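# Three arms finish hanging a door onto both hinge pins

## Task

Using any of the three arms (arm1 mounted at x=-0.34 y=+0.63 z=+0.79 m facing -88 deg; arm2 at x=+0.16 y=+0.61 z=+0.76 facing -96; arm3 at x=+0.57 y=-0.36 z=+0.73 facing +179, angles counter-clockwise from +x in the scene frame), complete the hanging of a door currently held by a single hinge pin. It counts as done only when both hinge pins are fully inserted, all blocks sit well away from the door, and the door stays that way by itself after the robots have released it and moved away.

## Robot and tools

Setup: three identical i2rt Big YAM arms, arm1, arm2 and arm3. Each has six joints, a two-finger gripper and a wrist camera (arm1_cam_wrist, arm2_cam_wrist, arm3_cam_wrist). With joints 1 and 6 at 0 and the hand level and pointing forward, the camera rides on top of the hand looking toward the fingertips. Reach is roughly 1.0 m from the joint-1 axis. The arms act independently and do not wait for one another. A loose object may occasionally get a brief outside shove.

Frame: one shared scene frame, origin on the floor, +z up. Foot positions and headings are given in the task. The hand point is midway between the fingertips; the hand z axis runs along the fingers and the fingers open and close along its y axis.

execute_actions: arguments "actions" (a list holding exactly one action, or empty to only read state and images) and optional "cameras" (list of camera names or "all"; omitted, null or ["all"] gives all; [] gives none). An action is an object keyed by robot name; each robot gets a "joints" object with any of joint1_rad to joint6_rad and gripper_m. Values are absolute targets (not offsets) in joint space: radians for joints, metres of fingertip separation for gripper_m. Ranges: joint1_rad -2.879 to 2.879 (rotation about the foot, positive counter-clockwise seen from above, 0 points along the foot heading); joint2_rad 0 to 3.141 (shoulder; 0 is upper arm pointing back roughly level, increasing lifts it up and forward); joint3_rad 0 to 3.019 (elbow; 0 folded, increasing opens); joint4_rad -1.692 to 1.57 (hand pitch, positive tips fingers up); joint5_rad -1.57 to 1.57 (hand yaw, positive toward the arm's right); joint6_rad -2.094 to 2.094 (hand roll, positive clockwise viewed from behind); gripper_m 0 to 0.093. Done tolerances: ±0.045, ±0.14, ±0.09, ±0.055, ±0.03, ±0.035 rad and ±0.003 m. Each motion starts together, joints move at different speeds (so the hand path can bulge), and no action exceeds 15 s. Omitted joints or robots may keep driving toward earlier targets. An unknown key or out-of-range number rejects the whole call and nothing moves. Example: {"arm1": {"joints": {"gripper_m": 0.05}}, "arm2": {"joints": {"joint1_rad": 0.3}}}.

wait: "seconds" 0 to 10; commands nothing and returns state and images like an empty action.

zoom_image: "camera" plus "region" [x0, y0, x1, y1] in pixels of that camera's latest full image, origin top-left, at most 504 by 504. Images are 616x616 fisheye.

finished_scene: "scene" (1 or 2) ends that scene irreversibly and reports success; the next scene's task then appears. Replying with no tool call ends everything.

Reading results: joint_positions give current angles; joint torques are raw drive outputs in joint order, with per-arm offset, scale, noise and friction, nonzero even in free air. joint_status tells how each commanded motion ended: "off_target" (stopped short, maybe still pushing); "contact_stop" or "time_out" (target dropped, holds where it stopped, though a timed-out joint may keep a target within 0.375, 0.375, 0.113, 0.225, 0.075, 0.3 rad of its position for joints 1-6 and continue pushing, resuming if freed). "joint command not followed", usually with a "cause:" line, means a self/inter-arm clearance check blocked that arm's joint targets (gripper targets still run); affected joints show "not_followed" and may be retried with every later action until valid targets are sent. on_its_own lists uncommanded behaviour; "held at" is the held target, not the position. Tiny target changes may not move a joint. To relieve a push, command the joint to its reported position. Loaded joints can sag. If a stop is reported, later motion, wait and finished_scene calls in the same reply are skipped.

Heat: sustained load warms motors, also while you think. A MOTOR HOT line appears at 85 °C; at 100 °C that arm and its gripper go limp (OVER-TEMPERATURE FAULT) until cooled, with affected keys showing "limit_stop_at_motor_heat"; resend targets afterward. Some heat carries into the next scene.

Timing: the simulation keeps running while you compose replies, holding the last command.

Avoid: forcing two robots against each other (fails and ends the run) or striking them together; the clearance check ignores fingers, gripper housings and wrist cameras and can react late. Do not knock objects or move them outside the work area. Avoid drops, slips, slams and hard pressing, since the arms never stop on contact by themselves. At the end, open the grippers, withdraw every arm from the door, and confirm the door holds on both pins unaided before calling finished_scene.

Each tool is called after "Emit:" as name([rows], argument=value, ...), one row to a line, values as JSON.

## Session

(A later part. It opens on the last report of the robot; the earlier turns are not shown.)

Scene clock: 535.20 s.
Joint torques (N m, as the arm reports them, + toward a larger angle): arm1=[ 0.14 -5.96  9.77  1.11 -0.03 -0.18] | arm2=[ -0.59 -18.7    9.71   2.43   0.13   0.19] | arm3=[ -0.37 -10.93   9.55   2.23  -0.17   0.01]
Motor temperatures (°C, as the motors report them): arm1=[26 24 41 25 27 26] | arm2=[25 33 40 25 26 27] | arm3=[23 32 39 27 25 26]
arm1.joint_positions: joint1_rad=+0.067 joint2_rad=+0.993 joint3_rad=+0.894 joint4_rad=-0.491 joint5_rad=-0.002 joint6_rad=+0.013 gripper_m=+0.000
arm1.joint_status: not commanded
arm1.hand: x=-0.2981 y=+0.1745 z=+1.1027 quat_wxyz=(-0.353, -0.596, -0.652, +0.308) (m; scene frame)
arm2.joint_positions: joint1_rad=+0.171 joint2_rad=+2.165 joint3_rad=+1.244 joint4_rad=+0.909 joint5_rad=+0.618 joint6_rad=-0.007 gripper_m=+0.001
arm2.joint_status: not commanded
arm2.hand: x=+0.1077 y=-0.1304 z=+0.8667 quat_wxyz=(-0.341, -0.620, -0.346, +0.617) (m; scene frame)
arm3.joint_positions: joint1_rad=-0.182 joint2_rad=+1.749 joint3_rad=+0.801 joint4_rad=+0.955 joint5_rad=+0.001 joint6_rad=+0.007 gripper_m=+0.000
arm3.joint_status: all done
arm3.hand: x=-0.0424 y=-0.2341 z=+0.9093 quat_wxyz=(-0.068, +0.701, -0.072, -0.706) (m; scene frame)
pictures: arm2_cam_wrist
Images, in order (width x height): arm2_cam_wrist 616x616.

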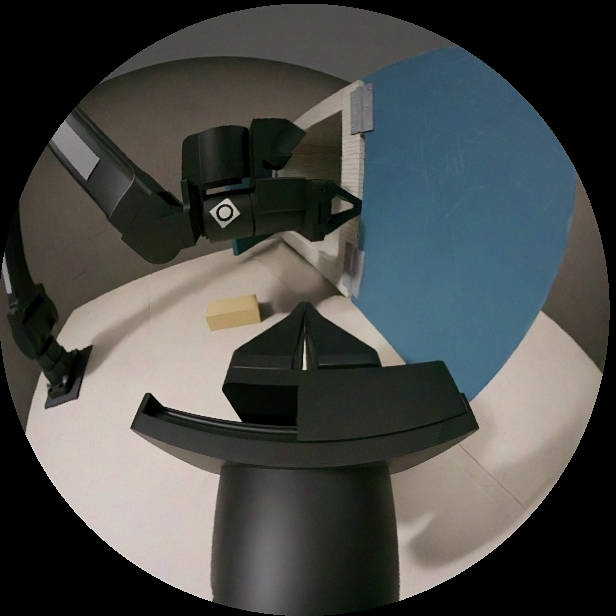

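Emit:
execute_actions([
  {"arm3":{"joints":{"joint2_rad":1.84,"joint3_rad":0.80,"joint4_rad":1.04}}},
], cameras=["arm2_cam_wrist"])

Emit:
zoom_image(camera="arm2_cam_wrist", region=[290, 150, 390, 310])

Scene clock: 540.57 s.
Joint torques (N m, as the arm reports them, + toward a larger angle): arm1=[-0.03 -5.74  9.7   1.12 -0.02 -0.18] | arm2=[ -0.6  -18.9    9.73   2.44   0.11   0.21] | arm3=[-0.54 -7.76  6.12  1.31 -0.18 -0.05]
Motor temperatures (°C, as the motors report them): arm1=[26 24 41 25 27 26] | arm2=[25 33 40 25 26 27] | arm3=[23 32 39 27 25 26]
arm1.joint_positions: joint1_rad=+0.067 joint2_rad=+0.993 joint3_rad=+0.894 joint4_rad=-0.491 joint5_rad=-0.002 joint6_rad=+0.013 gripper_m=+0.000
arm1.joint_status: not commanded
arm1.hand: x=-0.2981 y=+0.1745 z=+1.1027 quat_wxyz=(-0.353, -0.596, -0.652, +0.308) (m; scene frame)
arm2.joint_positions: joint1_rad=+0.171 joint2_rad=+2.165 joint3_rad=+1.244 joint4_rad=+0.909 joint5_rad=+0.618 joint6_rad=-0.007 gripper_m=+0.001
arm2.joint_status: not commanded
arm2.hand: x=+0.1077 y=-0.1304 z=+0.8667 quat_wxyz=(-0.341, -0.620, -0.346, +0.617) (m; scene frame)
arm3.joint_positions: joint1_rad=-0.182 joint2_rad=+1.788 joint3_rad=+0.801 joint4_rad=+1.050 joint5_rad=+0.001 joint6_rad=+0.007 gripper_m=+0.000
arm3.joint_status: all done
arm3.hand: x=-0.0436 y=-0.2339 z=+0.9091 quat_wxyz=(-0.070, +0.681, -0.070, -0.726) (m; scene frame)
pictures: arm2_cam_wrist
Images, in order (width x height): arm2_cam_wrist 616x616.

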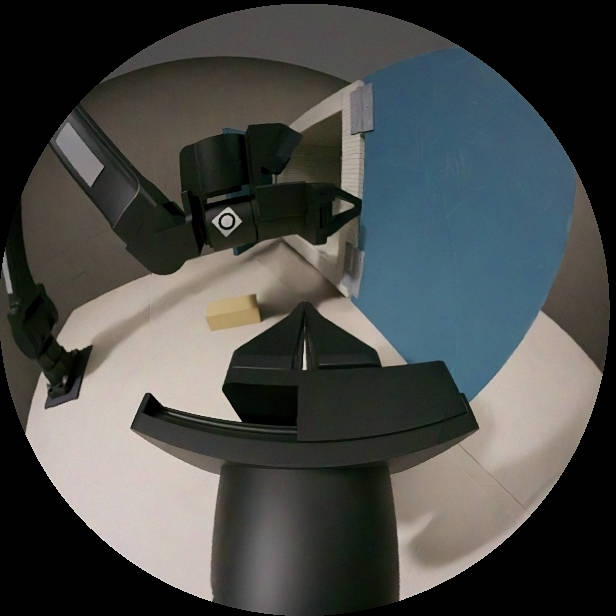

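Region (290, 150, 390, 310) of arm2_cam_wrist's 616x616 image, scaled by 3.150, with more detail than that image has; it fills the left 315 columns of this view, and the rest is white.

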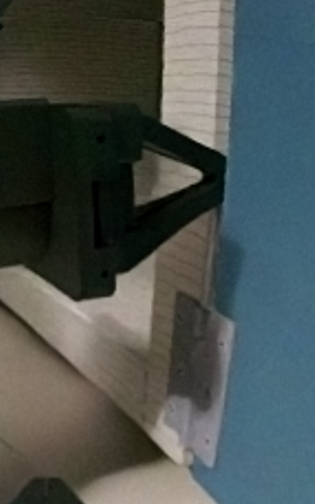

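Emit:
execute_actions([
  {"arm2":{"joints":{"joint2_rad":1.5,"joint3_rad":0.6,"joint4_rad":0.9,"joint5_rad":0}},"arm3":{"joints":{"joint2_rad":1.82,"joint4_rad":1.02}}},
], cameras=[])

Emit:
execute_actions([
  {"arm2":{"joints":{"joint1_rad":-0.205,"joint5_rad":-0.19,"gripper_m":0.07}}},
], cameras=[])

Emit:
execute_actions([
  {"arm2":{"joints":{"joint2_rad":2.06,"joint3_rad":0.73,"joint4_rad":1.36}}},
], cameras=["arm2_cam_wrist"])

Scene clock: 561.03 s.
Joint torques (N m, as the arm reports them, + toward a larger angle): arm1=[ 0.06 -5.91  9.72  1.11 -0.03 -0.18] | arm2=[-0.2  -9.76  7.92  1.52 -0.12  0.17] | arm3=[-0.3  -9.64  6.3   0.72 -0.18 -0.04]
Motor temperatures (°C, as the motors report them): arm1=[26 24 41 25 27 26] | arm2=[25 34 40 25 26 27] | arm3=[23 31 38 27 25 26]
arm1.joint_positions: joint1_rad=+0.067 joint2_rad=+0.993 joint3_rad=+0.894 joint4_rad=-0.491 joint5_rad=-0.002 joint6_rad=+0.013 gripper_m=+0.000
arm1.joint_status: not commanded
arm1.hand: x=-0.2981 y=+0.1745 z=+1.1027 quat_wxyz=(-0.353, -0.596, -0.652, +0.308) (m; scene frame)
arm2.joint_positions: joint1_rad=+0.171 joint2_rad=+1.503 joint3_rad=+0.598 joint4_rad=+0.909 joint5_rad=+0.004 joint6_rad=-0.007 gripper_m=+0.001
arm2.joint_status: all done
arm2.hand: x=+0.1940 y=+0.0656 z=+0.9797 quat_wxyz=(-0.517, -0.483, -0.511, +0.488) (m; scene frame)
arm3.joint_positions: joint1_rad=-0.182 joint2_rad=+1.788 joint3_rad=+0.801 joint4_rad=+1.050 joint5_rad=+0.001 joint6_rad=+0.007 gripper_m=+0.000
arm3.joint_status: all done
arm3.hand: x=-0.0436 y=-0.2339 z=+0.9091 quat_wxyz=(-0.070, +0.681, -0.070, -0.726) (m; scene frame)
pictures: none
No camera images: the call's "cameras" was empty. Leave "cameras" out to get every camera's image.

Scene clock: 562.10 s.
Joint torques (N m, as the arm reports them, + toward a larger angle): arm1=[ 0.12 -5.95  9.74  1.13 -0.03 -0.18] | arm2=[ 0.59 -9.4   7.97  1.47 -0.11  0.18] | arm3=[-0.26 -9.41  6.32  0.58 -0.19 -0.02]
Motor temperatures (°C, as the motors report them): arm1=[26 24 41 25 27 26] | arm2=[25 34 40 25 26 27] | arm3=[23 31 38 27 25 26]
arm1.joint_positions: joint1_rad=+0.067 joint2_rad=+0.993 joint3_rad=+0.894 joint4_rad=-0.491 joint5_rad=-0.002 joint6_rad=+0.013 gripper_m=+0.000
arm1.joint_status: not commanded
arm1.hand: x=-0.2981 y=+0.1745 z=+1.1027 quat_wxyz=(-0.353, -0.596, -0.652, +0.308) (m; scene frame)
arm2.joint_positions: joint1_rad=-0.211 joint2_rad=+1.503 joint3_rad=+0.598 joint4_rad=+0.909 joint5_rad=-0.187 joint6_rad=-0.007 gripper_m=+0.070
arm2.joint_status: all done
arm2.hand: x=+0.0203 y=+0.0853 z=+0.9783 quat_wxyz=(-0.468, -0.530, -0.463, +0.535) (m; scene frame)
arm3.joint_positions: joint1_rad=-0.182 joint2_rad=+1.788 joint3_rad=+0.801 joint4_rad=+1.050 joint5_rad=+0.001 joint6_rad=+0.007 gripper_m=+0.000
arm3.joint_status: not commanded
arm3.hand: x=-0.0436 y=-0.2339 z=+0.9091 quat_wxyz=(-0.070, +0.681, -0.070, -0.726) (m; scene frame)
pictures: none
No camera images: the call's "cameras" was empty. Leave "cameras" out to get every camera's image.

Scene clock: 563.47 s.
Joint torques (N m, as the arm reports them, + toward a larger angle): arm1=[ 0.02 -5.93  9.75  1.16 -0.03 -0.19] | arm2=[  0.09 -13.25   4.98   2.98  -0.08   0.19] | arm3=[-0.53 -9.35  6.26  0.7  -0.18 -0.04]
Motor temperatures (°C, as the motors report them): arm1=[26 24 41 25 27 26] | arm2=[25 33 40 25 26 27] | arm3=[23 31 38 27 25 26]
arm1.joint_positions: joint1_rad=+0.067 joint2_rad=+0.993 joint3_rad=+0.894 joint4_rad=-0.491 joint5_rad=-0.002 joint6_rad=+0.013 gripper_m=+0.000
arm1.joint_status: not commanded
arm1.hand: x=-0.2981 y=+0.1745 z=+1.1027 quat_wxyz=(-0.353, -0.596, -0.652, +0.308) (m; scene frame)
arm2.joint_positions: joint1_rad=-0.211 joint2_rad=+2.063 joint3_rad=+0.718 joint4_rad=+1.331 joint5_rad=-0.187 joint6_rad=-0.007 gripper_m=+0.070
arm2.joint_status: all done
arm2.hand: x=+0.0069 y=+0.0405 z=+0.8214 quat_wxyz=(-0.464, -0.536, -0.467, +0.529) (m; scene frame)
arm3.joint_positions: joint1_rad=-0.182 joint2_rad=+1.788 joint3_rad=+0.801 joint4_rad=+1.050 joint5_rad=+0.001 joint6_rad=+0.007 gripper_m=+0.000
arm3.joint_status: not commanded
arm3.hand: x=-0.0436 y=-0.2339 z=+0.9091 quat_wxyz=(-0.070, +0.681, -0.070, -0.726) (m; scene frame)
pictures: arm2_cam_wrist
Images, in order (width x height): arm2_cam_wrist 616x616.

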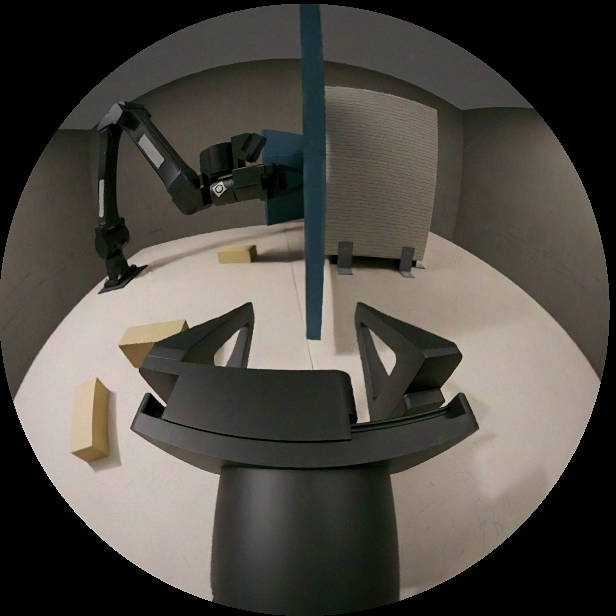

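Emit:
execute_actions([
  {"arm2":{"joints":{"joint2_rad":2.1,"joint3_rad":0.95,"joint4_rad":1.2}}},
], cameras=["arm2_cam_wrist"])

Emit:
execute_actions([
  {"arm2":{"joints":{"gripper_m":0}}},
], cameras=[])

Scene clock: 570.27 s.
Joint torques (N m, as the arm reports them, + toward a larger angle): arm1=[-0.01 -5.84  9.75  1.13 -0.02 -0.18] | arm2=[  0.36 -14.83   6.97   0.91  -0.09   0.21] | arm3=[-0.43 -9.3   6.24  0.66 -0.18 -0.05]
Motor temperatures (°C, as the motors report them): arm1=[26 24 41 25 27 26] | arm2=[25 33 39 25 26 27] | arm3=[23 31 37 26 25 26]
arm1.joint_positions: joint1_rad=+0.067 joint2_rad=+0.993 joint3_rad=+0.894 joint4_rad=-0.491 joint5_rad=-0.002 joint6_rad=+0.013 gripper_m=+0.000
arm1.joint_status: not commanded
arm1.hand: x=-0.2981 y=+0.1745 z=+1.1027 quat_wxyz=(-0.353, -0.596, -0.652, +0.308) (m; scene frame)
arm2.joint_positions: joint1_rad=-0.211 joint2_rad=+2.092 joint3_rad=+0.933 joint4_rad=+1.220 joint5_rad=-0.187 joint6_rad=-0.007 gripper_m=+0.070
arm2.joint_status: all done
arm2.hand: x=-0.0173 y=-0.0312 z=+0.8551 quat_wxyz=(-0.478, -0.512, -0.453, +0.552) (m; scene frame)
arm3.joint_positions: joint1_rad=-0.182 joint2_rad=+1.788 joint3_rad=+0.801 joint4_rad=+1.050 joint5_rad=+0.001 joint6_rad=+0.007 gripper_m=+0.000
arm3.joint_status: not commanded
arm3.hand: x=-0.0436 y=-0.2339 z=+0.9091 quat_wxyz=(-0.070, +0.681, -0.070, -0.726) (m; scene frame)
pictures: arm2_cam_wrist
Images, in order (width x height): arm2_cam_wrist 616x616.

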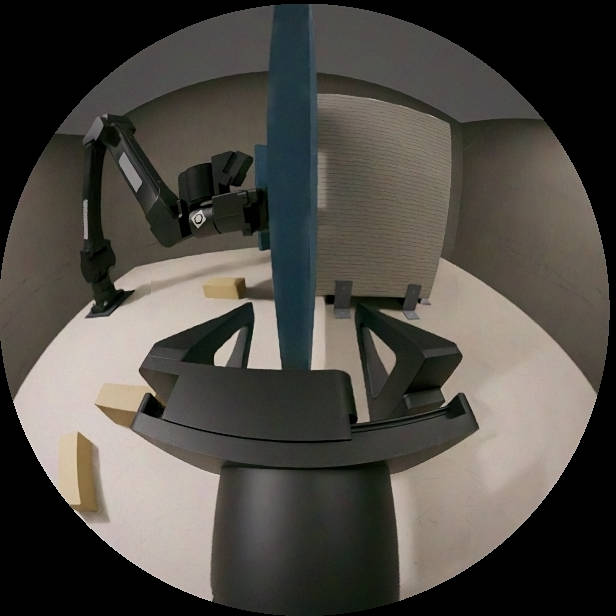

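Scene clock: 570.93 s.
Joint torques (N m, as the arm reports them, + toward a larger angle): arm1=[ 0.12 -5.96  9.79  1.17 -0.02 -0.18] | arm2=[  0.13 -14.43   7.11   1.11  -0.5    0.21] | arm3=[-0.42 -9.39  6.29  0.63 -0.17 -0.03]
Motor temperatures (°C, as the motors report them): arm1=[26 24 41 25 27 26] | arm2=[25 33 39 25 26 27] | arm3=[23 31 37 26 25 26]
arm1.joint_positions: joint1_rad=+0.067 joint2_rad=+0.993 joint3_rad=+0.894 joint4_rad=-0.491 joint5_rad=-0.002 joint6_rad=+0.013 gripper_m=+0.000
arm1.joint_status: not commanded
arm1.hand: x=-0.2981 y=+0.1745 z=+1.1027 quat_wxyz=(-0.353, -0.596, -0.652, +0.308) (m; scene frame)
arm2.joint_positions: joint1_rad=-0.214 joint2_rad=+2.092 joint3_rad=+0.934 joint4_rad=+1.218 joint5_rad=-0.179 joint6_rad=-0.010 gripper_m=+0.015
arm2.joint_status: gripper_m off_target (ended at +0.015, target +0.000)
arm2.hand: x=-0.0207 y=-0.0306 z=+0.8548 quat_wxyz=(-0.473, -0.515, -0.451, +0.555) (m; scene frame)
arm3.joint_positions: joint1_rad=-0.182 joint2_rad=+1.788 joint3_rad=+0.801 joint4_rad=+1.050 joint5_rad=+0.001 joint6_rad=+0.007 gripper_m=+0.000
arm3.joint_status: not commanded
arm3.hand: x=-0.0436 y=-0.2339 z=+0.9091 quat_wxyz=(-0.070, +0.681, -0.070, -0.726) (m; scene frame)
pictures: none
No camera images: the call's "cameras" was empty. Leave "cameras" out to get every camera's image.

Emit:
execute_actions([
  {"arm2":{"joints":{"joint2_rad":2.0,"joint3_rad":0.96,"joint4_rad":1.2}}},
], cameras=[])

Scene clock: 576.93 s.
Joint torques (N m, as the arm reports them, + toward a larger angle): arm1=[ 0.03 -5.79  9.7   1.11 -0.02 -0.18] | arm2=[  0.57 -21.2    7.96   2.23  -0.48   0.26] | arm3=[-0.28 -9.49  6.29  0.7  -0.13 -0.05]
Motor temperatures (°C, as the motors report them): arm1=[26 24 41 25 27 26] | arm2=[25 33 39 25 26 27] | arm3=[23 31 37 26 25 26]
arm1.joint_positions: joint1_rad=+0.067 joint2_rad=+0.993 joint3_rad=+0.894 joint4_rad=-0.491 joint5_rad=-0.002 joint6_rad=+0.013 gripper_m=+0.000
arm1.joint_status: not commanded
arm1.hand: x=-0.2981 y=+0.1745 z=+1.1027 quat_wxyz=(-0.353, -0.596, -0.652, +0.308) (m; scene frame)
arm2.joint_positions: joint1_rad=-0.214 joint2_rad=+2.077 joint3_rad=+0.934 joint4_rad=+1.191 joint5_rad=-0.179 joint6_rad=-0.012 gripper_m=+0.015
arm2.joint_status: all done
arm2.hand: x=-0.0211 y=-0.0316 z=+0.8581 quat_wxyz=(-0.471, -0.518, -0.453, +0.552) (m; scene frame)
arm3.joint_positions: joint1_rad=-0.182 joint2_rad=+1.788 joint3_rad=+0.801 joint4_rad=+1.050 joint5_rad=+0.001 joint6_rad=+0.007 gripper_m=+0.000
arm3.joint_status: not commanded
arm3.hand: x=-0.0436 y=-0.2339 z=+0.9091 quat_wxyz=(-0.070, +0.681, -0.070, -0.726) (m; scene frame)
pictures: none
No camera images: the call's "cameras" was empty. Leave "cameras" out to get every camera's image.

Emit:
execute_actions([
  {"arm2":{"joints":{"joint2_rad":1.93,"joint3_rad":0.99,"joint4_rad":1.22}}},
], cameras=[])

Scene clock: 580.27 s.
Joint torques (N m, as the arm reports them, + toward a larger angle): arm1=[ 0.11 -5.81  9.78  1.14 -0.03 -0.18] | arm2=[  0.52 -25.66  10.41   3.52  -0.5    0.26] | arm3=[-0.97 -9.4   6.23  0.66 -0.15  0.  ]
Motor temperatures (°C, as the motors report them): arm1=[26 24 41 25 27 26] | arm2=[25 33 39 25 26 27] | arm3=[23 31 37 26 25 26]
arm1.joint_positions: joint1_rad=+0.067 joint2_rad=+0.993 joint3_rad=+0.894 joint4_rad=-0.491 joint5_rad=-0.002 joint6_rad=+0.013 gripper_m=+0.000
arm1.joint_status: not commanded
arm1.hand: x=-0.2981 y=+0.1745 z=+1.1027 quat_wxyz=(-0.353, -0.596, -0.652, +0.308) (m; scene frame)
arm2.joint_positions: joint1_rad=-0.214 joint2_rad=+2.067 joint3_rad=+0.934 joint4_rad=+1.175 joint5_rad=-0.179 joint6_rad=-0.013 gripper_m=+0.015
arm2.joint_status: all done
arm2.hand: x=-0.0212 y=-0.0321 z=+0.8608 quat_wxyz=(-0.469, -0.520, -0.455, +0.550) (m; scene frame)
arm3.joint_positions: joint1_rad=-0.182 joint2_rad=+1.788 joint3_rad=+0.801 joint4_rad=+1.050 joint5_rad=+0.001 joint6_rad=+0.007 gripper_m=+0.000
arm3.joint_status: not commanded
arm3.hand: x=-0.0436 y=-0.2339 z=+0.9091 quat_wxyz=(-0.070, +0.681, -0.070, -0.726) (m; scene frame)
pictures: none
No camera images: the call's "cameras" was empty. Leave "cameras" out to get every camera's image.

Emit:
execute_actions([
  {"arm3":{"joints":{"joint2_rad":1.88,"joint3_rad":0.77,"joint4_rad":1.04}}},
], cameras=["arm3_cam_wrist"])

Scene clock: 584.50 s.
Joint torques (N m, as the arm reports them, + toward a larger angle): arm1=[ 0.12 -5.93  9.75  1.13 -0.02 -0.19] | arm2=[  0.52 -25.26  10.5    3.45  -0.46   0.29] | arm3=[-0.84 -6.13  3.94  0.45 -0.16 -0.04]
Motor temperatures (°C, as the motors report them): arm1=[26 24 41 25 27 26] | arm2=[25 35 39 25 26 27] | arm3=[23 31 37 26 25 26]
arm1.joint_positions: joint1_rad=+0.067 joint2_rad=+0.993 joint3_rad=+0.894 joint4_rad=-0.491 joint5_rad=-0.002 joint6_rad=+0.013 gripper_m=+0.000
arm1.joint_status: not commanded
arm1.hand: x=-0.2981 y=+0.1745 z=+1.1027 quat_wxyz=(-0.353, -0.596, -0.652, +0.308) (m; scene frame)
arm2.joint_positions: joint1_rad=-0.214 joint2_rad=+2.066 joint3_rad=+0.934 joint4_rad=+1.175 joint5_rad=-0.179 joint6_rad=-0.014 gripper_m=+0.015
arm2.joint_status: not commanded
arm2.hand: x=-0.0212 y=-0.0320 z=+0.8609 quat_wxyz=(-0.469, -0.519, -0.455, +0.550) (m; scene frame)
arm3.joint_positions: joint1_rad=-0.182 joint2_rad=+1.800 joint3_rad=+0.798 joint4_rad=+1.076 joint5_rad=+0.001 joint6_rad=+0.007 gripper_m=+0.000
arm3.joint_status: all done
arm3.hand: x=-0.0428 y=-0.2340 z=+0.9071 quat_wxyz=(-0.070, +0.677, -0.070, -0.729) (m; scene frame)
pictures: arm3_cam_wrist
Images, in order (width x height): arm3_cam_wrist 616x616.

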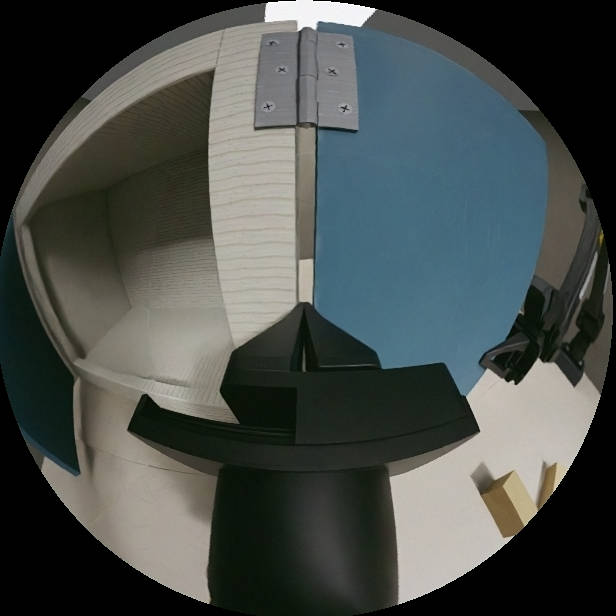

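Emit:
execute_actions([
  {"arm2":{"joints":{"joint2_rad":1.85,"joint3_rad":1.02,"joint4_rad":1.25}}},
], cameras=["arm2_cam_wrist"])

Scene clock: 591.60 s.
Joint torques (N m, as the arm reports them, + toward a larger angle): arm1=[ 0.03 -5.82  9.78  1.07 -0.03 -0.17] | arm2=[  0.73 -31.    12.96   5.1   -0.48   0.27] | arm3=[-0.37 -5.85  3.93  0.42 -0.18 -0.05]
Motor temperatures (°C, as the motors report them): arm1=[26 24 42 25 27 26] | arm2=[25 36 40 26 26 27] | arm3=[23 31 36 26 25 26]
arm1.joint_positions: joint1_rad=+0.067 joint2_rad=+0.993 joint3_rad=+0.894 joint4_rad=-0.491 joint5_rad=-0.002 joint6_rad=+0.013 gripper_m=+0.000
arm1.joint_status: not commanded
arm1.hand: x=-0.2981 y=+0.1745 z=+1.1027 quat_wxyz=(-0.353, -0.596, -0.652, +0.308) (m; scene frame)
arm2.joint_positions: joint1_rad=-0.214 joint2_rad=+2.056 joint3_rad=+0.934 joint4_rad=+1.159 joint5_rad=-0.178 joint6_rad=-0.015 gripper_m=+0.015
arm2.joint_status: joint2_rad time_out (moved -0.010 of -0.216); joint4_rad time_out (moved -0.016 of +0.075); the others done
arm2.on_its_own: joint2_rad reads +2.056 and still pushes toward +1.850 since a time_out; joint4_rad reads +1.159 and still pushes toward +1.250 since a time_out
arm2.hand: x=-0.0215 y=-0.0324 z=+0.8638 quat_wxyz=(-0.468, -0.521, -0.456, +0.549) (m; scene frame)
arm3.joint_positions: joint1_rad=-0.182 joint2_rad=+1.800 joint3_rad=+0.798 joint4_rad=+1.076 joint5_rad=+0.001 joint6_rad=+0.007 gripper_m=+0.000
arm3.joint_status: not commanded
arm3.hand: x=-0.0428 y=-0.2340 z=+0.9071 quat_wxyz=(-0.070, +0.677, -0.070, -0.729) (m; scene frame)
pictures: arm2_cam_wrist
Images, in order (width x height): arm2_cam_wrist 616x616.

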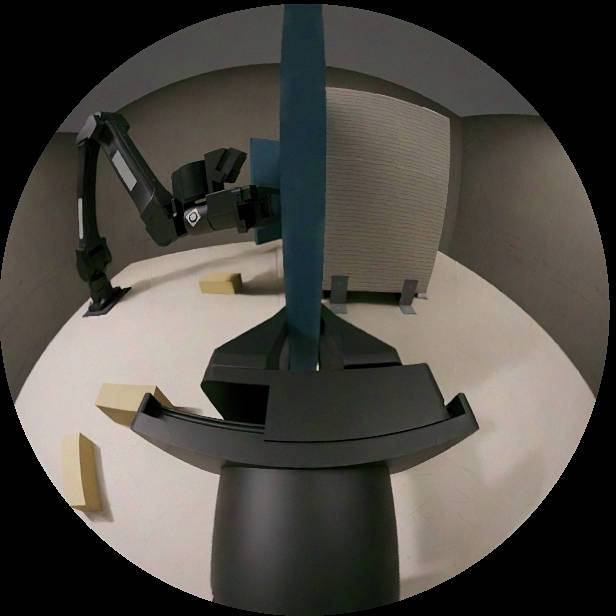

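Emit:
execute_actions([
  {"arm2":{"joints":{"joint2_rad":1.97,"joint3_rad":0.97,"joint4_rad":1.2}},"arm3":{"joints":{"joint2_rad":1.72,"joint3_rad":0.74,"joint4_rad":1.03}}},
], cameras=[])

Emit:
execute_actions([
  {"arm3":{"joints":{"joint2_rad":1.6,"joint3_rad":0.52,"joint4_rad":0.8,"gripper_m":0.05}}},
], cameras=["arm3_cam_wrist"])

Emit:
zoom_image(camera="arm3_cam_wrist", region=[265, 200, 345, 340])

Scene clock: 607.90 s.
Joint torques (N m, as the arm reports them, + toward a larger angle): arm1=[ 0.12 -5.9   9.74  1.12 -0.03 -0.19] | arm2=[  0.49 -21.28   9.14   3.71  -0.53   0.34] | arm3=[ -0.53 -12.73   6.05   1.46  -0.15  -0.03]
Motor temperatures (°C, as the motors report them): arm1=[26 24 42 25 27 26] | arm2=[25 40 42 26 26 27] | arm3=[23 31 36 26 25 26]
arm1.joint_positions: joint1_rad=+0.067 joint2_rad=+0.993 joint3_rad=+0.894 joint4_rad=-0.491 joint5_rad=-0.002 joint6_rad=+0.013 gripper_m=+0.000
arm1.joint_status: not commanded
arm1.hand: x=-0.2981 y=+0.1745 z=+1.1027 quat_wxyz=(-0.353, -0.596, -0.652, +0.308) (m; scene frame)
arm2.joint_positions: joint1_rad=-0.214 joint2_rad=+2.054 joint3_rad=+0.931 joint4_rad=+1.150 joint5_rad=-0.177 joint6_rad=-0.016 gripper_m=+0.015
arm2.joint_status: all done
arm2.hand: x=-0.0213 y=-0.0315 z=+0.8614 quat_wxyz=(-0.466, -0.524, -0.458, +0.547) (m; scene frame)
arm3.joint_positions: joint1_rad=-0.182 joint2_rad=+1.740 joint3_rad=+0.742 joint4_rad=+1.041 joint5_rad=+0.000 joint6_rad=+0.007 gripper_m=+0.000
arm3.joint_status: all done
arm3.hand: x=-0.0234 y=-0.2380 z=+0.9085 quat_wxyz=(-0.069, +0.688, -0.071, -0.719) (m; scene frame)
pictures: none
No camera images: the call's "cameras" was empty. Leave "cameras" out to get every camera's image.

Scene clock: 608.83 s.
Joint torques (N m, as the arm reports them, + toward a larger angle): arm1=[ 0.11 -5.9   9.73  1.16 -0.04 -0.18] | arm2=[  0.81 -21.24   9.12   3.58  -0.54   0.31] | arm3=[-0.44 -8.81  5.97  1.47 -0.13 -0.03]
Motor temperatures (°C, as the motors report them): arm1=[26 24 42 25 27 26] | arm2=[25 40 42 26 26 27] | arm3=[23 31 36 26 25 26]
arm1.joint_positions: joint1_rad=+0.067 joint2_rad=+0.993 joint3_rad=+0.894 joint4_rad=-0.491 joint5_rad=-0.002 joint6_rad=+0.013 gripper_m=+0.000
arm1.joint_status: not commanded
arm1.hand: x=-0.2981 y=+0.1745 z=+1.1027 quat_wxyz=(-0.353, -0.596, -0.652, +0.308) (m; scene frame)
arm2.joint_positions: joint1_rad=-0.214 joint2_rad=+2.054 joint3_rad=+0.931 joint4_rad=+1.150 joint5_rad=-0.177 joint6_rad=-0.016 gripper_m=+0.015
arm2.joint_status: not commanded
arm2.hand: x=-0.0213 y=-0.0315 z=+0.8614 quat_wxyz=(-0.466, -0.524, -0.458, +0.547) (m; scene frame)
arm3.joint_positions: joint1_rad=-0.182 joint2_rad=+1.603 joint3_rad=+0.515 joint4_rad=+0.809 joint5_rad=+0.000 joint6_rad=+0.007 gripper_m=+0.050
arm3.joint_status: all done
arm3.hand: x=+0.0643 y=-0.2555 z=+0.8276 quat_wxyz=(-0.058, +0.794, -0.081, -0.599) (m; scene frame)
pictures: arm3_cam_wrist
Images, in order (width x height): arm3_cam_wrist 616x616.

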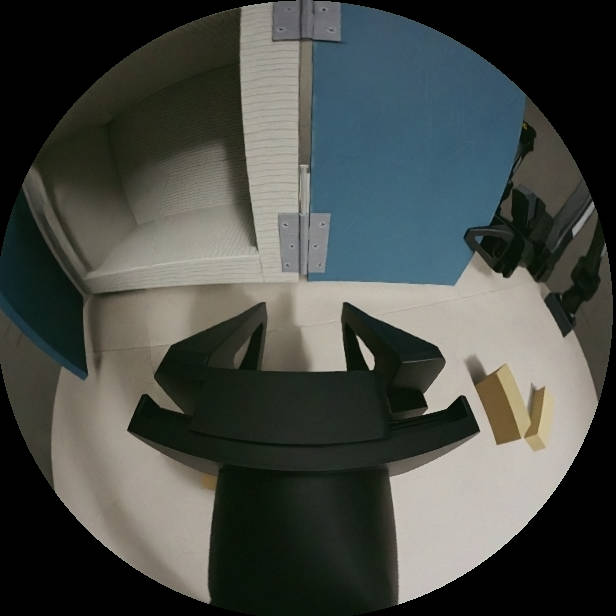

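Region (265, 200, 345, 340) of arm3_cam_wrist's 616x616 image, scaled by 3.600, with more detail than that image has; it fills the left 288 columns of this view, and the rest is white.

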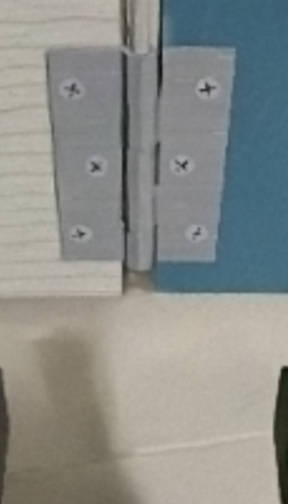

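Emit:
execute_actions([
  {"arm3":{"joints":{"joint2_rad":1.54,"joint3_rad":0.66,"joint4_rad":0.88,"gripper_m":0}}},
], cameras=[])

Emit:
execute_actions([
  {"arm3":{"joints":{"joint2_rad":1.65,"joint3_rad":0.83,"joint4_rad":0.88}}},
], cameras=[])

Emit:
execute_actions([
  {"arm3":{"joints":{"joint2_rad":1.76,"joint3_rad":0.765,"joint4_rad":1.0}}},
], cameras=["arm3_cam_wrist"])

Scene clock: 621.03 s.
Joint torques (N m, as the arm reports them, + toward a larger angle): arm1=[-0.01 -5.94  9.75  1.15 -0.03 -0.19] | arm2=[  0.36 -20.93   9.06   3.56  -0.56   0.31] | arm3=[-0.52 -9.57  8.66  2.2  -0.15 -0.03]
Motor temperatures (°C, as the motors report them): arm1=[26 24 42 25 27 26] | arm2=[25 39 41 26 26 27] | arm3=[23 31 36 26 25 26]
arm1.joint_positions: joint1_rad=+0.067 joint2_rad=+0.993 joint3_rad=+0.894 joint4_rad=-0.491 joint5_rad=-0.002 joint6_rad=+0.013 gripper_m=+0.000
arm1.joint_status: not commanded
arm1.hand: x=-0.2981 y=+0.1745 z=+1.1027 quat_wxyz=(-0.353, -0.596, -0.652, +0.308) (m; scene frame)
arm2.joint_positions: joint1_rad=-0.214 joint2_rad=+2.054 joint3_rad=+0.931 joint4_rad=+1.150 joint5_rad=-0.177 joint6_rad=-0.016 gripper_m=+0.015
arm2.joint_status: not commanded
arm2.hand: x=-0.0213 y=-0.0315 z=+0.8614 quat_wxyz=(-0.466, -0.524, -0.458, +0.547) (m; scene frame)
arm3.joint_positions: joint1_rad=-0.182 joint2_rad=+1.546 joint3_rad=+0.639 joint4_rad=+0.865 joint5_rad=+0.000 joint6_rad=+0.007 gripper_m=+0.000
arm3.joint_status: all done
arm3.hand: x=+0.0196 y=-0.2466 z=+0.9263 quat_wxyz=(-0.066, +0.718, -0.074, -0.689) (m; scene frame)
pictures: none
No camera images: the call's "cameras" was empty. Leave "cameras" out to get every camera's image.

Scene clock: 621.87 s.
Joint torques (N m, as the arm reports them, + toward a larger angle): arm1=[-0.13 -5.82  9.76  1.09 -0.03 -0.18] | arm2=[  0.35 -21.29   9.13   3.62  -0.51   0.31] | arm3=[ -0.89 -10.78  10.38   2.36  -0.14  -0.02]
Motor temperatures (°C, as the motors report them): arm1=[26 24 42 25 27 26] | arm2=[25 39 41 26 26 27] | arm3=[23 31 37 26 25 26]
arm1.joint_positions: joint1_rad=+0.067 joint2_rad=+0.993 joint3_rad=+0.894 joint4_rad=-0.491 joint5_rad=-0.002 joint6_rad=+0.013 gripper_m=+0.000
arm1.joint_status: not commanded
arm1.hand: x=-0.2981 y=+0.1745 z=+1.1027 quat_wxyz=(-0.353, -0.596, -0.652, +0.308) (m; scene frame)
arm2.joint_positions: joint1_rad=-0.214 joint2_rad=+2.054 joint3_rad=+0.931 joint4_rad=+1.150 joint5_rad=-0.177 joint6_rad=-0.016 gripper_m=+0.015
arm2.joint_status: not commanded
arm2.hand: x=-0.0213 y=-0.0315 z=+0.8614 quat_wxyz=(-0.466, -0.524, -0.458, +0.547) (m; scene frame)
arm3.joint_positions: joint1_rad=-0.182 joint2_rad=+1.647 joint3_rad=+0.794 joint4_rad=+0.865 joint5_rad=+0.000 joint6_rad=+0.007 gripper_m=+0.000
arm3.joint_status: all done
arm3.hand: x=-0.0335 y=-0.2360 z=+0.9448 quat_wxyz=(-0.068, +0.699, -0.072, -0.708) (m; scene frame)
pictures: none
No camera images: the call's "cameras" was empty. Leave "cameras" out to get every camera's image.

Scene clock: 622.60 s.
Joint torques (N m, as the arm reports them, + toward a larger angle): arm1=[ 0.16 -5.96  9.69  1.17 -0.03 -0.18] | arm2=[  0.02 -21.69   9.11   3.74  -0.55   0.31] | arm3=[ -0.68 -10.56   6.05   2.26  -0.23  -0.04]
Motor temperatures (°C, as the motors report them): arm1=[26 24 42 25 27 26] | arm2=[25 39 41 26 26 27] | arm3=[23 31 37 26 25 26]
arm1.joint_positions: joint1_rad=+0.067 joint2_rad=+0.993 joint3_rad=+0.894 joint4_rad=-0.491 joint5_rad=-0.002 joint6_rad=+0.013 gripper_m=+0.000
arm1.joint_status: not commanded
arm1.hand: x=-0.2981 y=+0.1745 z=+1.1027 quat_wxyz=(-0.353, -0.596, -0.652, +0.308) (m; scene frame)
arm2.joint_positions: joint1_rad=-0.214 joint2_rad=+2.054 joint3_rad=+0.931 joint4_rad=+1.150 joint5_rad=-0.177 joint6_rad=-0.017 gripper_m=+0.015
arm2.joint_status: not commanded
arm2.hand: x=-0.0213 y=-0.0315 z=+0.8613 quat_wxyz=(-0.465, -0.524, -0.458, +0.547) (m; scene frame)
arm3.joint_positions: joint1_rad=-0.182 joint2_rad=+1.747 joint3_rad=+0.769 joint4_rad=+0.987 joint5_rad=+0.002 joint6_rad=+0.007 gripper_m=+0.000
arm3.joint_status: all done
arm3.hand: x=-0.0324 y=-0.2358 z=+0.9037 quat_wxyz=(-0.069, +0.700, -0.072, -0.707) (m; scene frame)
pictures: arm3_cam_wrist
Images, in order (width x height): arm3_cam_wrist 616x616.

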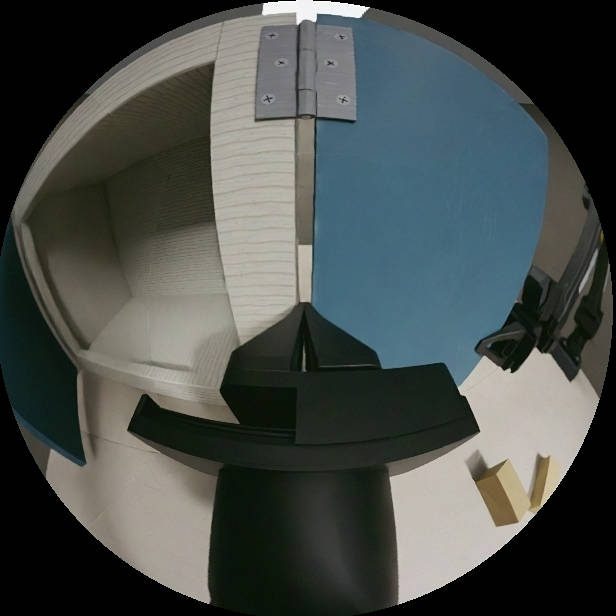

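Continue down.

Emit:
execute_actions([
  {"arm3":{"joints":{"joint2_rad":1.85,"joint3_rad":0.75,"joint4_rad":1.09}}},
], cameras=["arm3_cam_wrist"])

Scene clock: 626.90 s.
Joint torques (N m, as the arm reports them, + toward a larger angle): arm1=[-0.04 -5.97  9.73  1.15 -0.03 -0.18] | arm2=[  0.61 -21.56   9.15   3.61  -0.54   0.29] | arm3=[-0.64 -7.13  5.08  1.22 -0.19  0.01]
Motor temperatures (°C, as the motors report them): arm1=[26 24 42 25 27 26] | arm2=[25 39 41 26 26 27] | arm3=[23 31 37 27 25 26]
arm1.joint_positions: joint1_rad=+0.067 joint2_rad=+0.993 joint3_rad=+0.894 joint4_rad=-0.491 joint5_rad=-0.002 joint6_rad=+0.013 gripper_m=+0.000
arm1.joint_status: not commanded
arm1.hand: x=-0.2981 y=+0.1745 z=+1.1027 quat_wxyz=(-0.353, -0.596, -0.652, +0.308) (m; scene frame)
arm2.joint_positions: joint1_rad=-0.214 joint2_rad=+2.054 joint3_rad=+0.931 joint4_rad=+1.150 joint5_rad=-0.177 joint6_rad=-0.017 gripper_m=+0.015
arm2.joint_status: not commanded
arm2.hand: x=-0.0213 y=-0.0315 z=+0.8613 quat_wxyz=(-0.465, -0.524, -0.458, +0.547) (m; scene frame)
arm3.joint_positions: joint1_rad=-0.182 joint2_rad=+1.795 joint3_rad=+0.761 joint4_rad=+1.108 joint5_rad=+0.002 joint6_rad=+0.007 gripper_m=+0.000
arm3.joint_status: all done
arm3.hand: x=-0.0307 y=-0.2361 z=+0.9013 quat_wxyz=(-0.071, +0.677, -0.070, -0.729) (m; scene frame)
pictures: arm3_cam_wrist
Images, in order (width x height): arm3_cam_wrist 616x616.

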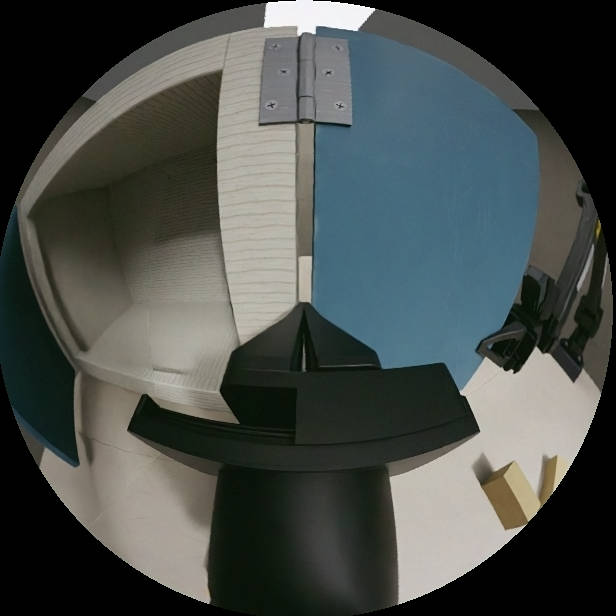

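Emit:
execute_actions([
  {"arm2":{"joints":{"joint2_rad":2.06,"joint3_rad":0.94,"joint4_rad":1.16}}},
], cameras=[])

Emit:
execute_actions([
  {"arm2":{"joints":{"joint2_rad":2.12,"joint3_rad":0.92,"joint4_rad":1.18}}},
], cameras=[])

Scene clock: 632.57 s.
Joint torques (N m, as the arm reports them, + toward a larger angle): arm1=[ 0.   -5.97  9.74  1.13 -0.02 -0.19] | arm2=[  0.66 -14.48   6.78   2.3   -0.53   0.31] | arm3=[-0.67 -7.62  5.16  1.01 -0.18 -0.01]
Motor temperatures (°C, as the motors report them): arm1=[26 24 42 25 27 26] | arm2=[25 38 40 26 26 27] | arm3=[23 31 36 27 25 26]
arm1.joint_positions: joint1_rad=+0.067 joint2_rad=+0.993 joint3_rad=+0.894 joint4_rad=-0.491 joint5_rad=-0.002 joint6_rad=+0.013 gripper_m=+0.000
arm1.joint_status: not commanded
arm1.hand: x=-0.2981 y=+0.1745 z=+1.1027 quat_wxyz=(-0.353, -0.596, -0.652, +0.308) (m; scene frame)
arm2.joint_positions: joint1_rad=-0.214 joint2_rad=+2.060 joint3_rad=+0.929 joint4_rad=+1.147 joint5_rad=-0.177 joint6_rad=-0.017 gripper_m=+0.015
arm2.joint_status: all done
arm2.hand: x=-0.0210 y=-0.0308 z=+0.8563 quat_wxyz=(-0.464, -0.527, -0.460, +0.543) (m; scene frame)
arm3.joint_positions: joint1_rad=-0.182 joint2_rad=+1.797 joint3_rad=+0.761 joint4_rad=+1.109 joint5_rad=+0.002 joint6_rad=+0.007 gripper_m=+0.000
arm3.joint_status: not commanded
arm3.hand: x=-0.0308 y=-0.2361 z=+0.9001 quat_wxyz=(-0.071, +0.677, -0.070, -0.729) (m; scene frame)
pictures: none
No camera images: the call's "cameras" was empty. Leave "cameras" out to get every camera's image.

Scene clock: 633.17 s.
Joint torques (N m, as the arm reports them, + toward a larger angle): arm1=[ 0.07 -5.79  9.74  1.12 -0.02 -0.17] | arm2=[  0.35 -11.5    5.01   1.99  -0.53   0.29] | arm3=[-0.29 -7.69  5.14  1.06 -0.18 -0.02]
Motor temperatures (°C, as the motors report them): arm1=[26 24 42 25 27 26] | arm2=[25 38 40 26 26 27] | arm3=[23 31 36 26 25 26]
arm1.joint_positions: joint1_rad=+0.067 joint2_rad=+0.993 joint3_rad=+0.894 joint4_rad=-0.491 joint5_rad=-0.002 joint6_rad=+0.013 gripper_m=+0.000
arm1.joint_status: not commanded
arm1.hand: x=-0.2981 y=+0.1745 z=+1.1027 quat_wxyz=(-0.353, -0.596, -0.652, +0.308) (m; scene frame)
arm2.joint_positions: joint1_rad=-0.214 joint2_rad=+2.074 joint3_rad=+0.929 joint4_rad=+1.173 joint5_rad=-0.177 joint6_rad=-0.016 gripper_m=+0.015
arm2.joint_status: all done
arm2.hand: x=-0.0208 y=-0.0301 z=+0.8535 quat_wxyz=(-0.466, -0.524, -0.458, +0.547) (m; scene frame)
arm3.joint_positions: joint1_rad=-0.182 joint2_rad=+1.797 joint3_rad=+0.761 joint4_rad=+1.109 joint5_rad=+0.002 joint6_rad=+0.007 gripper_m=+0.000
arm3.joint_status: not commanded
arm3.hand: x=-0.0308 y=-0.2361 z=+0.9001 quat_wxyz=(-0.071, +0.677, -0.070, -0.729) (m; scene frame)
pictures: none
No camera images: the call's "cameras" was empty. Leave "cameras" out to get every camera's image.

Emit:
execute_actions([
  {"arm2":{"joints":{"joint2_rad":2.0,"joint3_rad":0.96,"joint4_rad":1.2}},"arm3":{"joints":{"joint2_rad":1.95,"joint3_rad":0.72,"joint4_rad":1.08}}},
], cameras=[])

Scene clock: 638.93 s.
Joint torques (N m, as the arm reports them, + toward a larger angle): arm1=[ 0.08 -5.83  9.74  1.1  -0.03 -0.18] | arm2=[  0.58 -20.43   8.17   2.61  -0.53   0.28] | arm3=[ -0.58 -13.12   5.01   1.73  -0.21  -0.04]
Motor temperatures (°C, as the motors report them): arm1=[26 24 42 25 27 26] | arm2=[25 37 40 26 26 27] | arm3=[23 31 36 26 25 26]
arm1.joint_positions: joint1_rad=+0.067 joint2_rad=+0.993 joint3_rad=+0.894 joint4_rad=-0.491 joint5_rad=-0.002 joint6_rad=+0.013 gripper_m=+0.000
arm1.joint_status: not commanded
arm1.hand: x=-0.2981 y=+0.1745 z=+1.1027 quat_wxyz=(-0.353, -0.596, -0.652, +0.308) (m; scene frame)
arm2.joint_positions: joint1_rad=-0.214 joint2_rad=+2.070 joint3_rad=+0.931 joint4_rad=+1.176 joint5_rad=-0.177 joint6_rad=-0.015 gripper_m=+0.015
arm2.joint_status: all done
arm2.hand: x=-0.0211 y=-0.0308 z=+0.8575 quat_wxyz=(-0.468, -0.521, -0.456, +0.549) (m; scene frame)
arm3.joint_positions: joint1_rad=-0.182 joint2_rad=+1.962 joint3_rad=+0.714 joint4_rad=+1.082 joint5_rad=+0.002 joint6_rad=+0.007 gripper_m=+0.000
arm3.joint_status: all done
arm3.hand: x=-0.0111 y=-0.2399 z=+0.7786 quat_wxyz=(-0.063, +0.759, -0.078, -0.643) (m; scene frame)
pictures: none
No camera images: the call's "cameras" was empty. Leave "cameras" out to get every camera's image.

Emit:
execute_actions([
  {"arm3":{"joints":{"joint2_rad":1.7,"joint3_rad":0.5,"joint4_rad":0.95,"gripper_m":0.05}}},
], cameras=["arm3_cam_wrist"])

Emit:
zoom_image(camera="arm3_cam_wrist", region=[250, 130, 360, 310])

Scene clock: 644.27 s.
Joint torques (N m, as the arm reports them, + toward a larger angle): arm1=[-0.11 -5.84  9.74  1.16 -0.03 -0.18] | arm2=[  0.54 -20.15   8.27   2.62  -0.53   0.3 ] | arm3=[-0.43 -9.46  4.59  1.41 -0.21 -0.05]
Motor temperatures (°C, as the motors report them): arm1=[26 24 42 25 27 26] | arm2=[25 37 40 26 26 27] | arm3=[23 32 36 27 25 26]
arm1.joint_positions: joint1_rad=+0.067 joint2_rad=+0.993 joint3_rad=+0.894 joint4_rad=-0.491 joint5_rad=-0.002 joint6_rad=+0.013 gripper_m=+0.000
arm1.joint_status: not commanded
arm1.hand: x=-0.2981 y=+0.1745 z=+1.1027 quat_wxyz=(-0.353, -0.596, -0.652, +0.308) (m; scene frame)
arm2.joint_positions: joint1_rad=-0.214 joint2_rad=+2.070 joint3_rad=+0.931 joint4_rad=+1.176 joint5_rad=-0.177 joint6_rad=-0.015 gripper_m=+0.015
arm2.joint_status: not commanded
arm2.hand: x=-0.0211 y=-0.0308 z=+0.8575 quat_wxyz=(-0.468, -0.521, -0.456, +0.549) (m; scene frame)
arm3.joint_positions: joint1_rad=-0.182 joint2_rad=+1.705 joint3_rad=+0.503 joint4_rad=+0.960 joint5_rad=+0.002 joint6_rad=+0.007 gripper_m=+0.050
arm3.joint_status: all done
arm3.hand: x=+0.0640 y=-0.2550 z=+0.8084 quat_wxyz=(-0.060, +0.783, -0.081, -0.614) (m; scene frame)
pictures: arm3_cam_wrist
Images, in order (width x height): arm3_cam_wrist 616x616.

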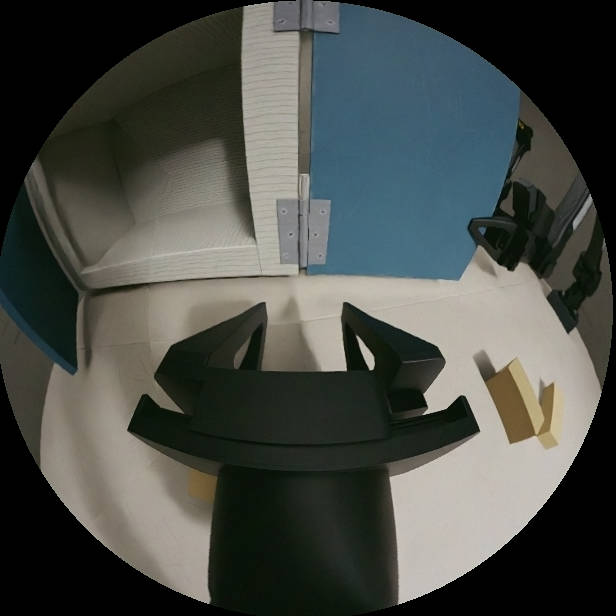

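Region (250, 130, 360, 310) of arm3_cam_wrist's 616x616 image, scaled by 2.800, with more detail than that image has.

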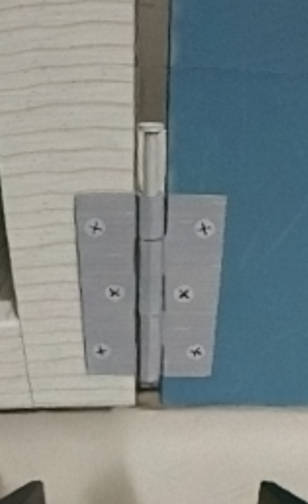

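Emit:
execute_actions([
  {"arm3":{"joints":{"joint2_rad":1.6,"joint3_rad":0.64,"joint4_rad":0.92,"gripper_m":0}}},
], cameras=[])

Emit:
execute_actions([
  {"arm3":{"joints":{"joint2_rad":1.73,"joint3_rad":0.81,"joint4_rad":0.96}}},
], cameras=[])

Emit:
execute_actions([
  {"arm3":{"joints":{"joint2_rad":1.85,"joint3_rad":0.765,"joint4_rad":1.07}}},
], cameras=[])

Scene clock: 651.37 s.
Joint torques (N m, as the arm reports them, + toward a larger angle): arm1=[ 0.1  -6.03  9.7   1.13 -0.03 -0.18] | arm2=[  0.41 -20.47   8.34   2.74  -0.54   0.3 ] | arm3=[-0.59 -9.49  7.76  1.66 -0.22 -0.01]
Motor temperatures (°C, as the motors report them): arm1=[26 24 42 25 27 26] | arm2=[25 37 40 26 26 27] | arm3=[23 32 36 27 25 26]
arm1.joint_positions: joint1_rad=+0.067 joint2_rad=+0.993 joint3_rad=+0.894 joint4_rad=-0.491 joint5_rad=-0.002 joint6_rad=+0.013 gripper_m=+0.000
arm1.joint_status: not commanded
arm1.hand: x=-0.2981 y=+0.1745 z=+1.1027 quat_wxyz=(-0.353, -0.596, -0.652, +0.308) (m; scene frame)
arm2.joint_positions: joint1_rad=-0.214 joint2_rad=+2.070 joint3_rad=+0.931 joint4_rad=+1.176 joint5_rad=-0.177 joint6_rad=-0.015 gripper_m=+0.015
arm2.joint_status: not commanded
arm2.hand: x=-0.0211 y=-0.0308 z=+0.8575 quat_wxyz=(-0.468, -0.521, -0.456, +0.549) (m; scene frame)
arm3.joint_positions: joint1_rad=-0.182 joint2_rad=+1.600 joint3_rad=+0.624 joint4_rad=+0.925 joint5_rad=+0.002 joint6_rad=+0.007 gripper_m=+0.000
arm3.joint_status: all done
arm3.hand: x=+0.0207 y=-0.2464 z=+0.9047 quat_wxyz=(-0.067, +0.721, -0.074, -0.685) (m; scene frame)
pictures: none
No camera images: the call's "cameras" was empty. Leave "cameras" out to get every camera's image.

Scene clock: 652.20 s.
Joint torques (N m, as the arm reports them, + toward a larger angle): arm1=[ 0.02 -5.84  9.73  1.12 -0.03 -0.19] | arm2=[  0.33 -20.26   8.19   2.7   -0.54   0.27] | arm3=[ -0.61 -10.9    9.76   2.52  -0.19  -0.03]
Motor temperatures (°C, as the motors report them): arm1=[26 24 42 25 27 26] | arm2=[25 37 40 26 26 27] | arm3=[23 32 36 27 25 26]
arm1.joint_positions: joint1_rad=+0.067 joint2_rad=+0.993 joint3_rad=+0.894 joint4_rad=-0.491 joint5_rad=-0.002 joint6_rad=+0.013 gripper_m=+0.000
arm1.joint_status: not commanded
arm1.hand: x=-0.2981 y=+0.1745 z=+1.1027 quat_wxyz=(-0.353, -0.596, -0.652, +0.308) (m; scene frame)
arm2.joint_positions: joint1_rad=-0.214 joint2_rad=+2.070 joint3_rad=+0.931 joint4_rad=+1.176 joint5_rad=-0.177 joint6_rad=-0.015 gripper_m=+0.015
arm2.joint_status: not commanded
arm2.hand: x=-0.0211 y=-0.0308 z=+0.8575 quat_wxyz=(-0.468, -0.521, -0.456, +0.549) (m; scene frame)
arm3.joint_positions: joint1_rad=-0.182 joint2_rad=+1.727 joint3_rad=+0.774 joint4_rad=+0.940 joint5_rad=+0.002 joint6_rad=+0.007 gripper_m=+0.000
arm3.joint_status: all done
arm3.hand: x=-0.0330 y=-0.2356 z=+0.9064 quat_wxyz=(-0.068, +0.708, -0.073, -0.699) (m; scene frame)
pictures: none
No camera images: the call's "cameras" was empty. Leave "cameras" out to get every camera's image.

Scene clock: 652.97 s.
Joint torques (N m, as the arm reports them, + toward a larger angle): arm1=[ 0.11 -5.82  9.75  1.12 -0.04 -0.2 ] | arm2=[  0.4  -20.52   8.19   2.79  -0.55   0.3 ] | arm3=[ -0.81 -11.44   5.18   2.27  -0.17  -0.05]
Motor temperatures (°C, as the motors report them): arm1=[26 24 42 25 27 26] | arm2=[25 37 40 26 26 27] | arm3=[23 32 36 27 25 26]
arm1.joint_positions: joint1_rad=+0.067 joint2_rad=+0.993 joint3_rad=+0.894 joint4_rad=-0.491 joint5_rad=-0.002 joint6_rad=+0.013 gripper_m=+0.000
arm1.joint_status: not commanded
arm1.hand: x=-0.2981 y=+0.1745 z=+1.1027 quat_wxyz=(-0.353, -0.596, -0.652, +0.308) (m; scene frame)
arm2.joint_positions: joint1_rad=-0.214 joint2_rad=+2.070 joint3_rad=+0.931 joint4_rad=+1.176 joint5_rad=-0.177 joint6_rad=-0.015 gripper_m=+0.015
arm2.joint_status: not commanded
arm2.hand: x=-0.0211 y=-0.0308 z=+0.8575 quat_wxyz=(-0.468, -0.521, -0.456, +0.549) (m; scene frame)
arm3.joint_positions: joint1_rad=-0.182 joint2_rad=+1.837 joint3_rad=+0.773 joint4_rad=+1.057 joint5_rad=+0.002 joint6_rad=+0.007 gripper_m=+0.000
arm3.joint_status: all done
arm3.hand: x=-0.0361 y=-0.2350 z=+0.8686 quat_wxyz=(-0.068, +0.706, -0.073, -0.701) (m; scene frame)
pictures: none
No camera images: the call's "cameras" was empty. Leave "cameras" out to get every camera's image.

Around head height or below; continue toward .85.

Emit:
execute_actions([
  {"arm3":{"joints":{"joint2_rad":1.93,"joint3_rad":0.77,"joint4_rad":1.13}}},
], cameras=[])

Emit:
execute_actions([
  {"arm3":{"joints":{"joint2_rad":1.75,"joint3_rad":0.55,"joint4_rad":1.0,"gripper_m":0.05}}},
], cameras=["arm3_cam_wrist"])

Emit:
zoom_image(camera="arm3_cam_wrist", region=[250, 130, 360, 310])

Scene clock: 659.70 s.
Joint torques (N m, as the arm reports them, + toward a larger angle): arm1=[ 0.11 -5.82  9.74  1.11 -0.03 -0.19] | arm2=[  0.51 -20.43   8.16   2.62  -0.53   0.3 ] | arm3=[-0.35 -8.89  5.38  1.56 -0.16 -0.04]
Motor temperatures (°C, as the motors report them): arm1=[26 24 42 25 27 26] | arm2=[25 38 40 26 26 27] | arm3=[23 32 36 27 25 26]
arm1.joint_positions: joint1_rad=+0.067 joint2_rad=+0.993 joint3_rad=+0.894 joint4_rad=-0.491 joint5_rad=-0.002 joint6_rad=+0.013 gripper_m=+0.000
arm1.joint_status: not commanded
arm1.hand: x=-0.2981 y=+0.1745 z=+1.1027 quat_wxyz=(-0.353, -0.596, -0.652, +0.308) (m; scene frame)
arm2.joint_positions: joint1_rad=-0.214 joint2_rad=+2.070 joint3_rad=+0.931 joint4_rad=+1.176 joint5_rad=-0.177 joint6_rad=-0.015 gripper_m=+0.015
arm2.joint_status: not commanded
arm2.hand: x=-0.0211 y=-0.0308 z=+0.8575 quat_wxyz=(-0.468, -0.521, -0.456, +0.549) (m; scene frame)
arm3.joint_positions: joint1_rad=-0.182 joint2_rad=+1.886 joint3_rad=+0.773 joint4_rad=+1.138 joint5_rad=+0.000 joint6_rad=+0.007 gripper_m=+0.000
arm3.joint_status: all done
arm3.hand: x=-0.0363 y=-0.2351 z=+0.8595 quat_wxyz=(-0.069, +0.695, -0.071, -0.712) (m; scene frame)
pictures: none
No camera images: the call's "cameras" was empty. Leave "cameras" out to get every camera's image.

Scene clock: 660.63 s.
Joint torques (N m, as the arm reports them, + toward a larger angle): arm1=[-0.03 -5.87  9.78  1.14 -0.02 -0.2 ] | arm2=[  0.24 -20.49   8.3    2.69  -0.56   0.27] | arm3=[ -0.7  -11.08   5.26   1.55  -0.25  -0.03]
Motor temperatures (°C, as the motors report them): arm1=[26 24 42 25 27 26] | arm2=[25 38 40 26 26 27] | arm3=[23 32 36 27 25 26]
arm1.joint_positions: joint1_rad=+0.067 joint2_rad=+0.993 joint3_rad=+0.894 joint4_rad=-0.491 joint5_rad=-0.002 joint6_rad=+0.013 gripper_m=+0.000
arm1.joint_status: not commanded
arm1.hand: x=-0.2981 y=+0.1745 z=+1.1027 quat_wxyz=(-0.353, -0.596, -0.652, +0.308) (m; scene frame)
arm2.joint_positions: joint1_rad=-0.214 joint2_rad=+2.070 joint3_rad=+0.931 joint4_rad=+1.176 joint5_rad=-0.177 joint6_rad=-0.015 gripper_m=+0.015
arm2.joint_status: not commanded
arm2.hand: x=-0.0211 y=-0.0308 z=+0.8578 quat_wxyz=(-0.468, -0.521, -0.456, +0.550) (m; scene frame)
arm3.joint_positions: joint1_rad=-0.183 joint2_rad=+1.768 joint3_rad=+0.542 joint4_rad=+1.007 joint5_rad=+0.003 joint6_rad=+0.007 gripper_m=+0.050
arm3.joint_status: all done
arm3.hand: x=+0.0487 y=-0.2513 z=+0.8023 quat_wxyz=(-0.062, +0.776, -0.081, -0.623) (m; scene frame)
pictures: arm3_cam_wrist
Images, in order (width x height): arm3_cam_wrist 616x616.

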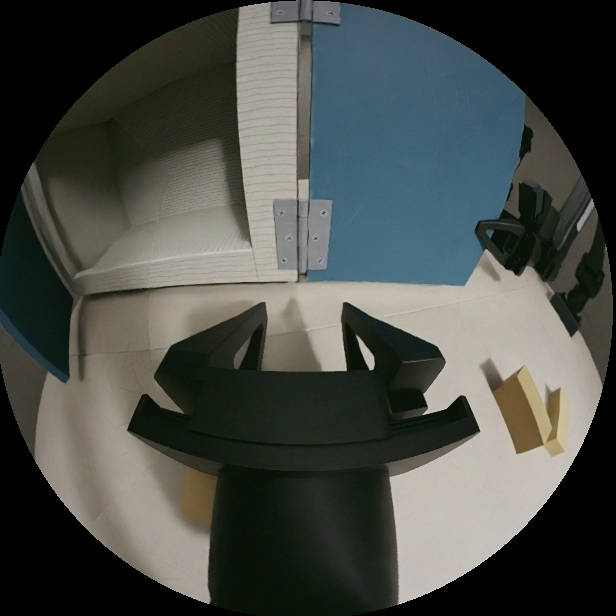

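Region (250, 130, 360, 310) of arm3_cam_wrist's 616x616 image, scaled by 2.800, with more detail than that image has.

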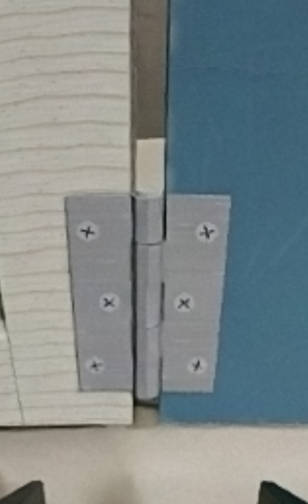

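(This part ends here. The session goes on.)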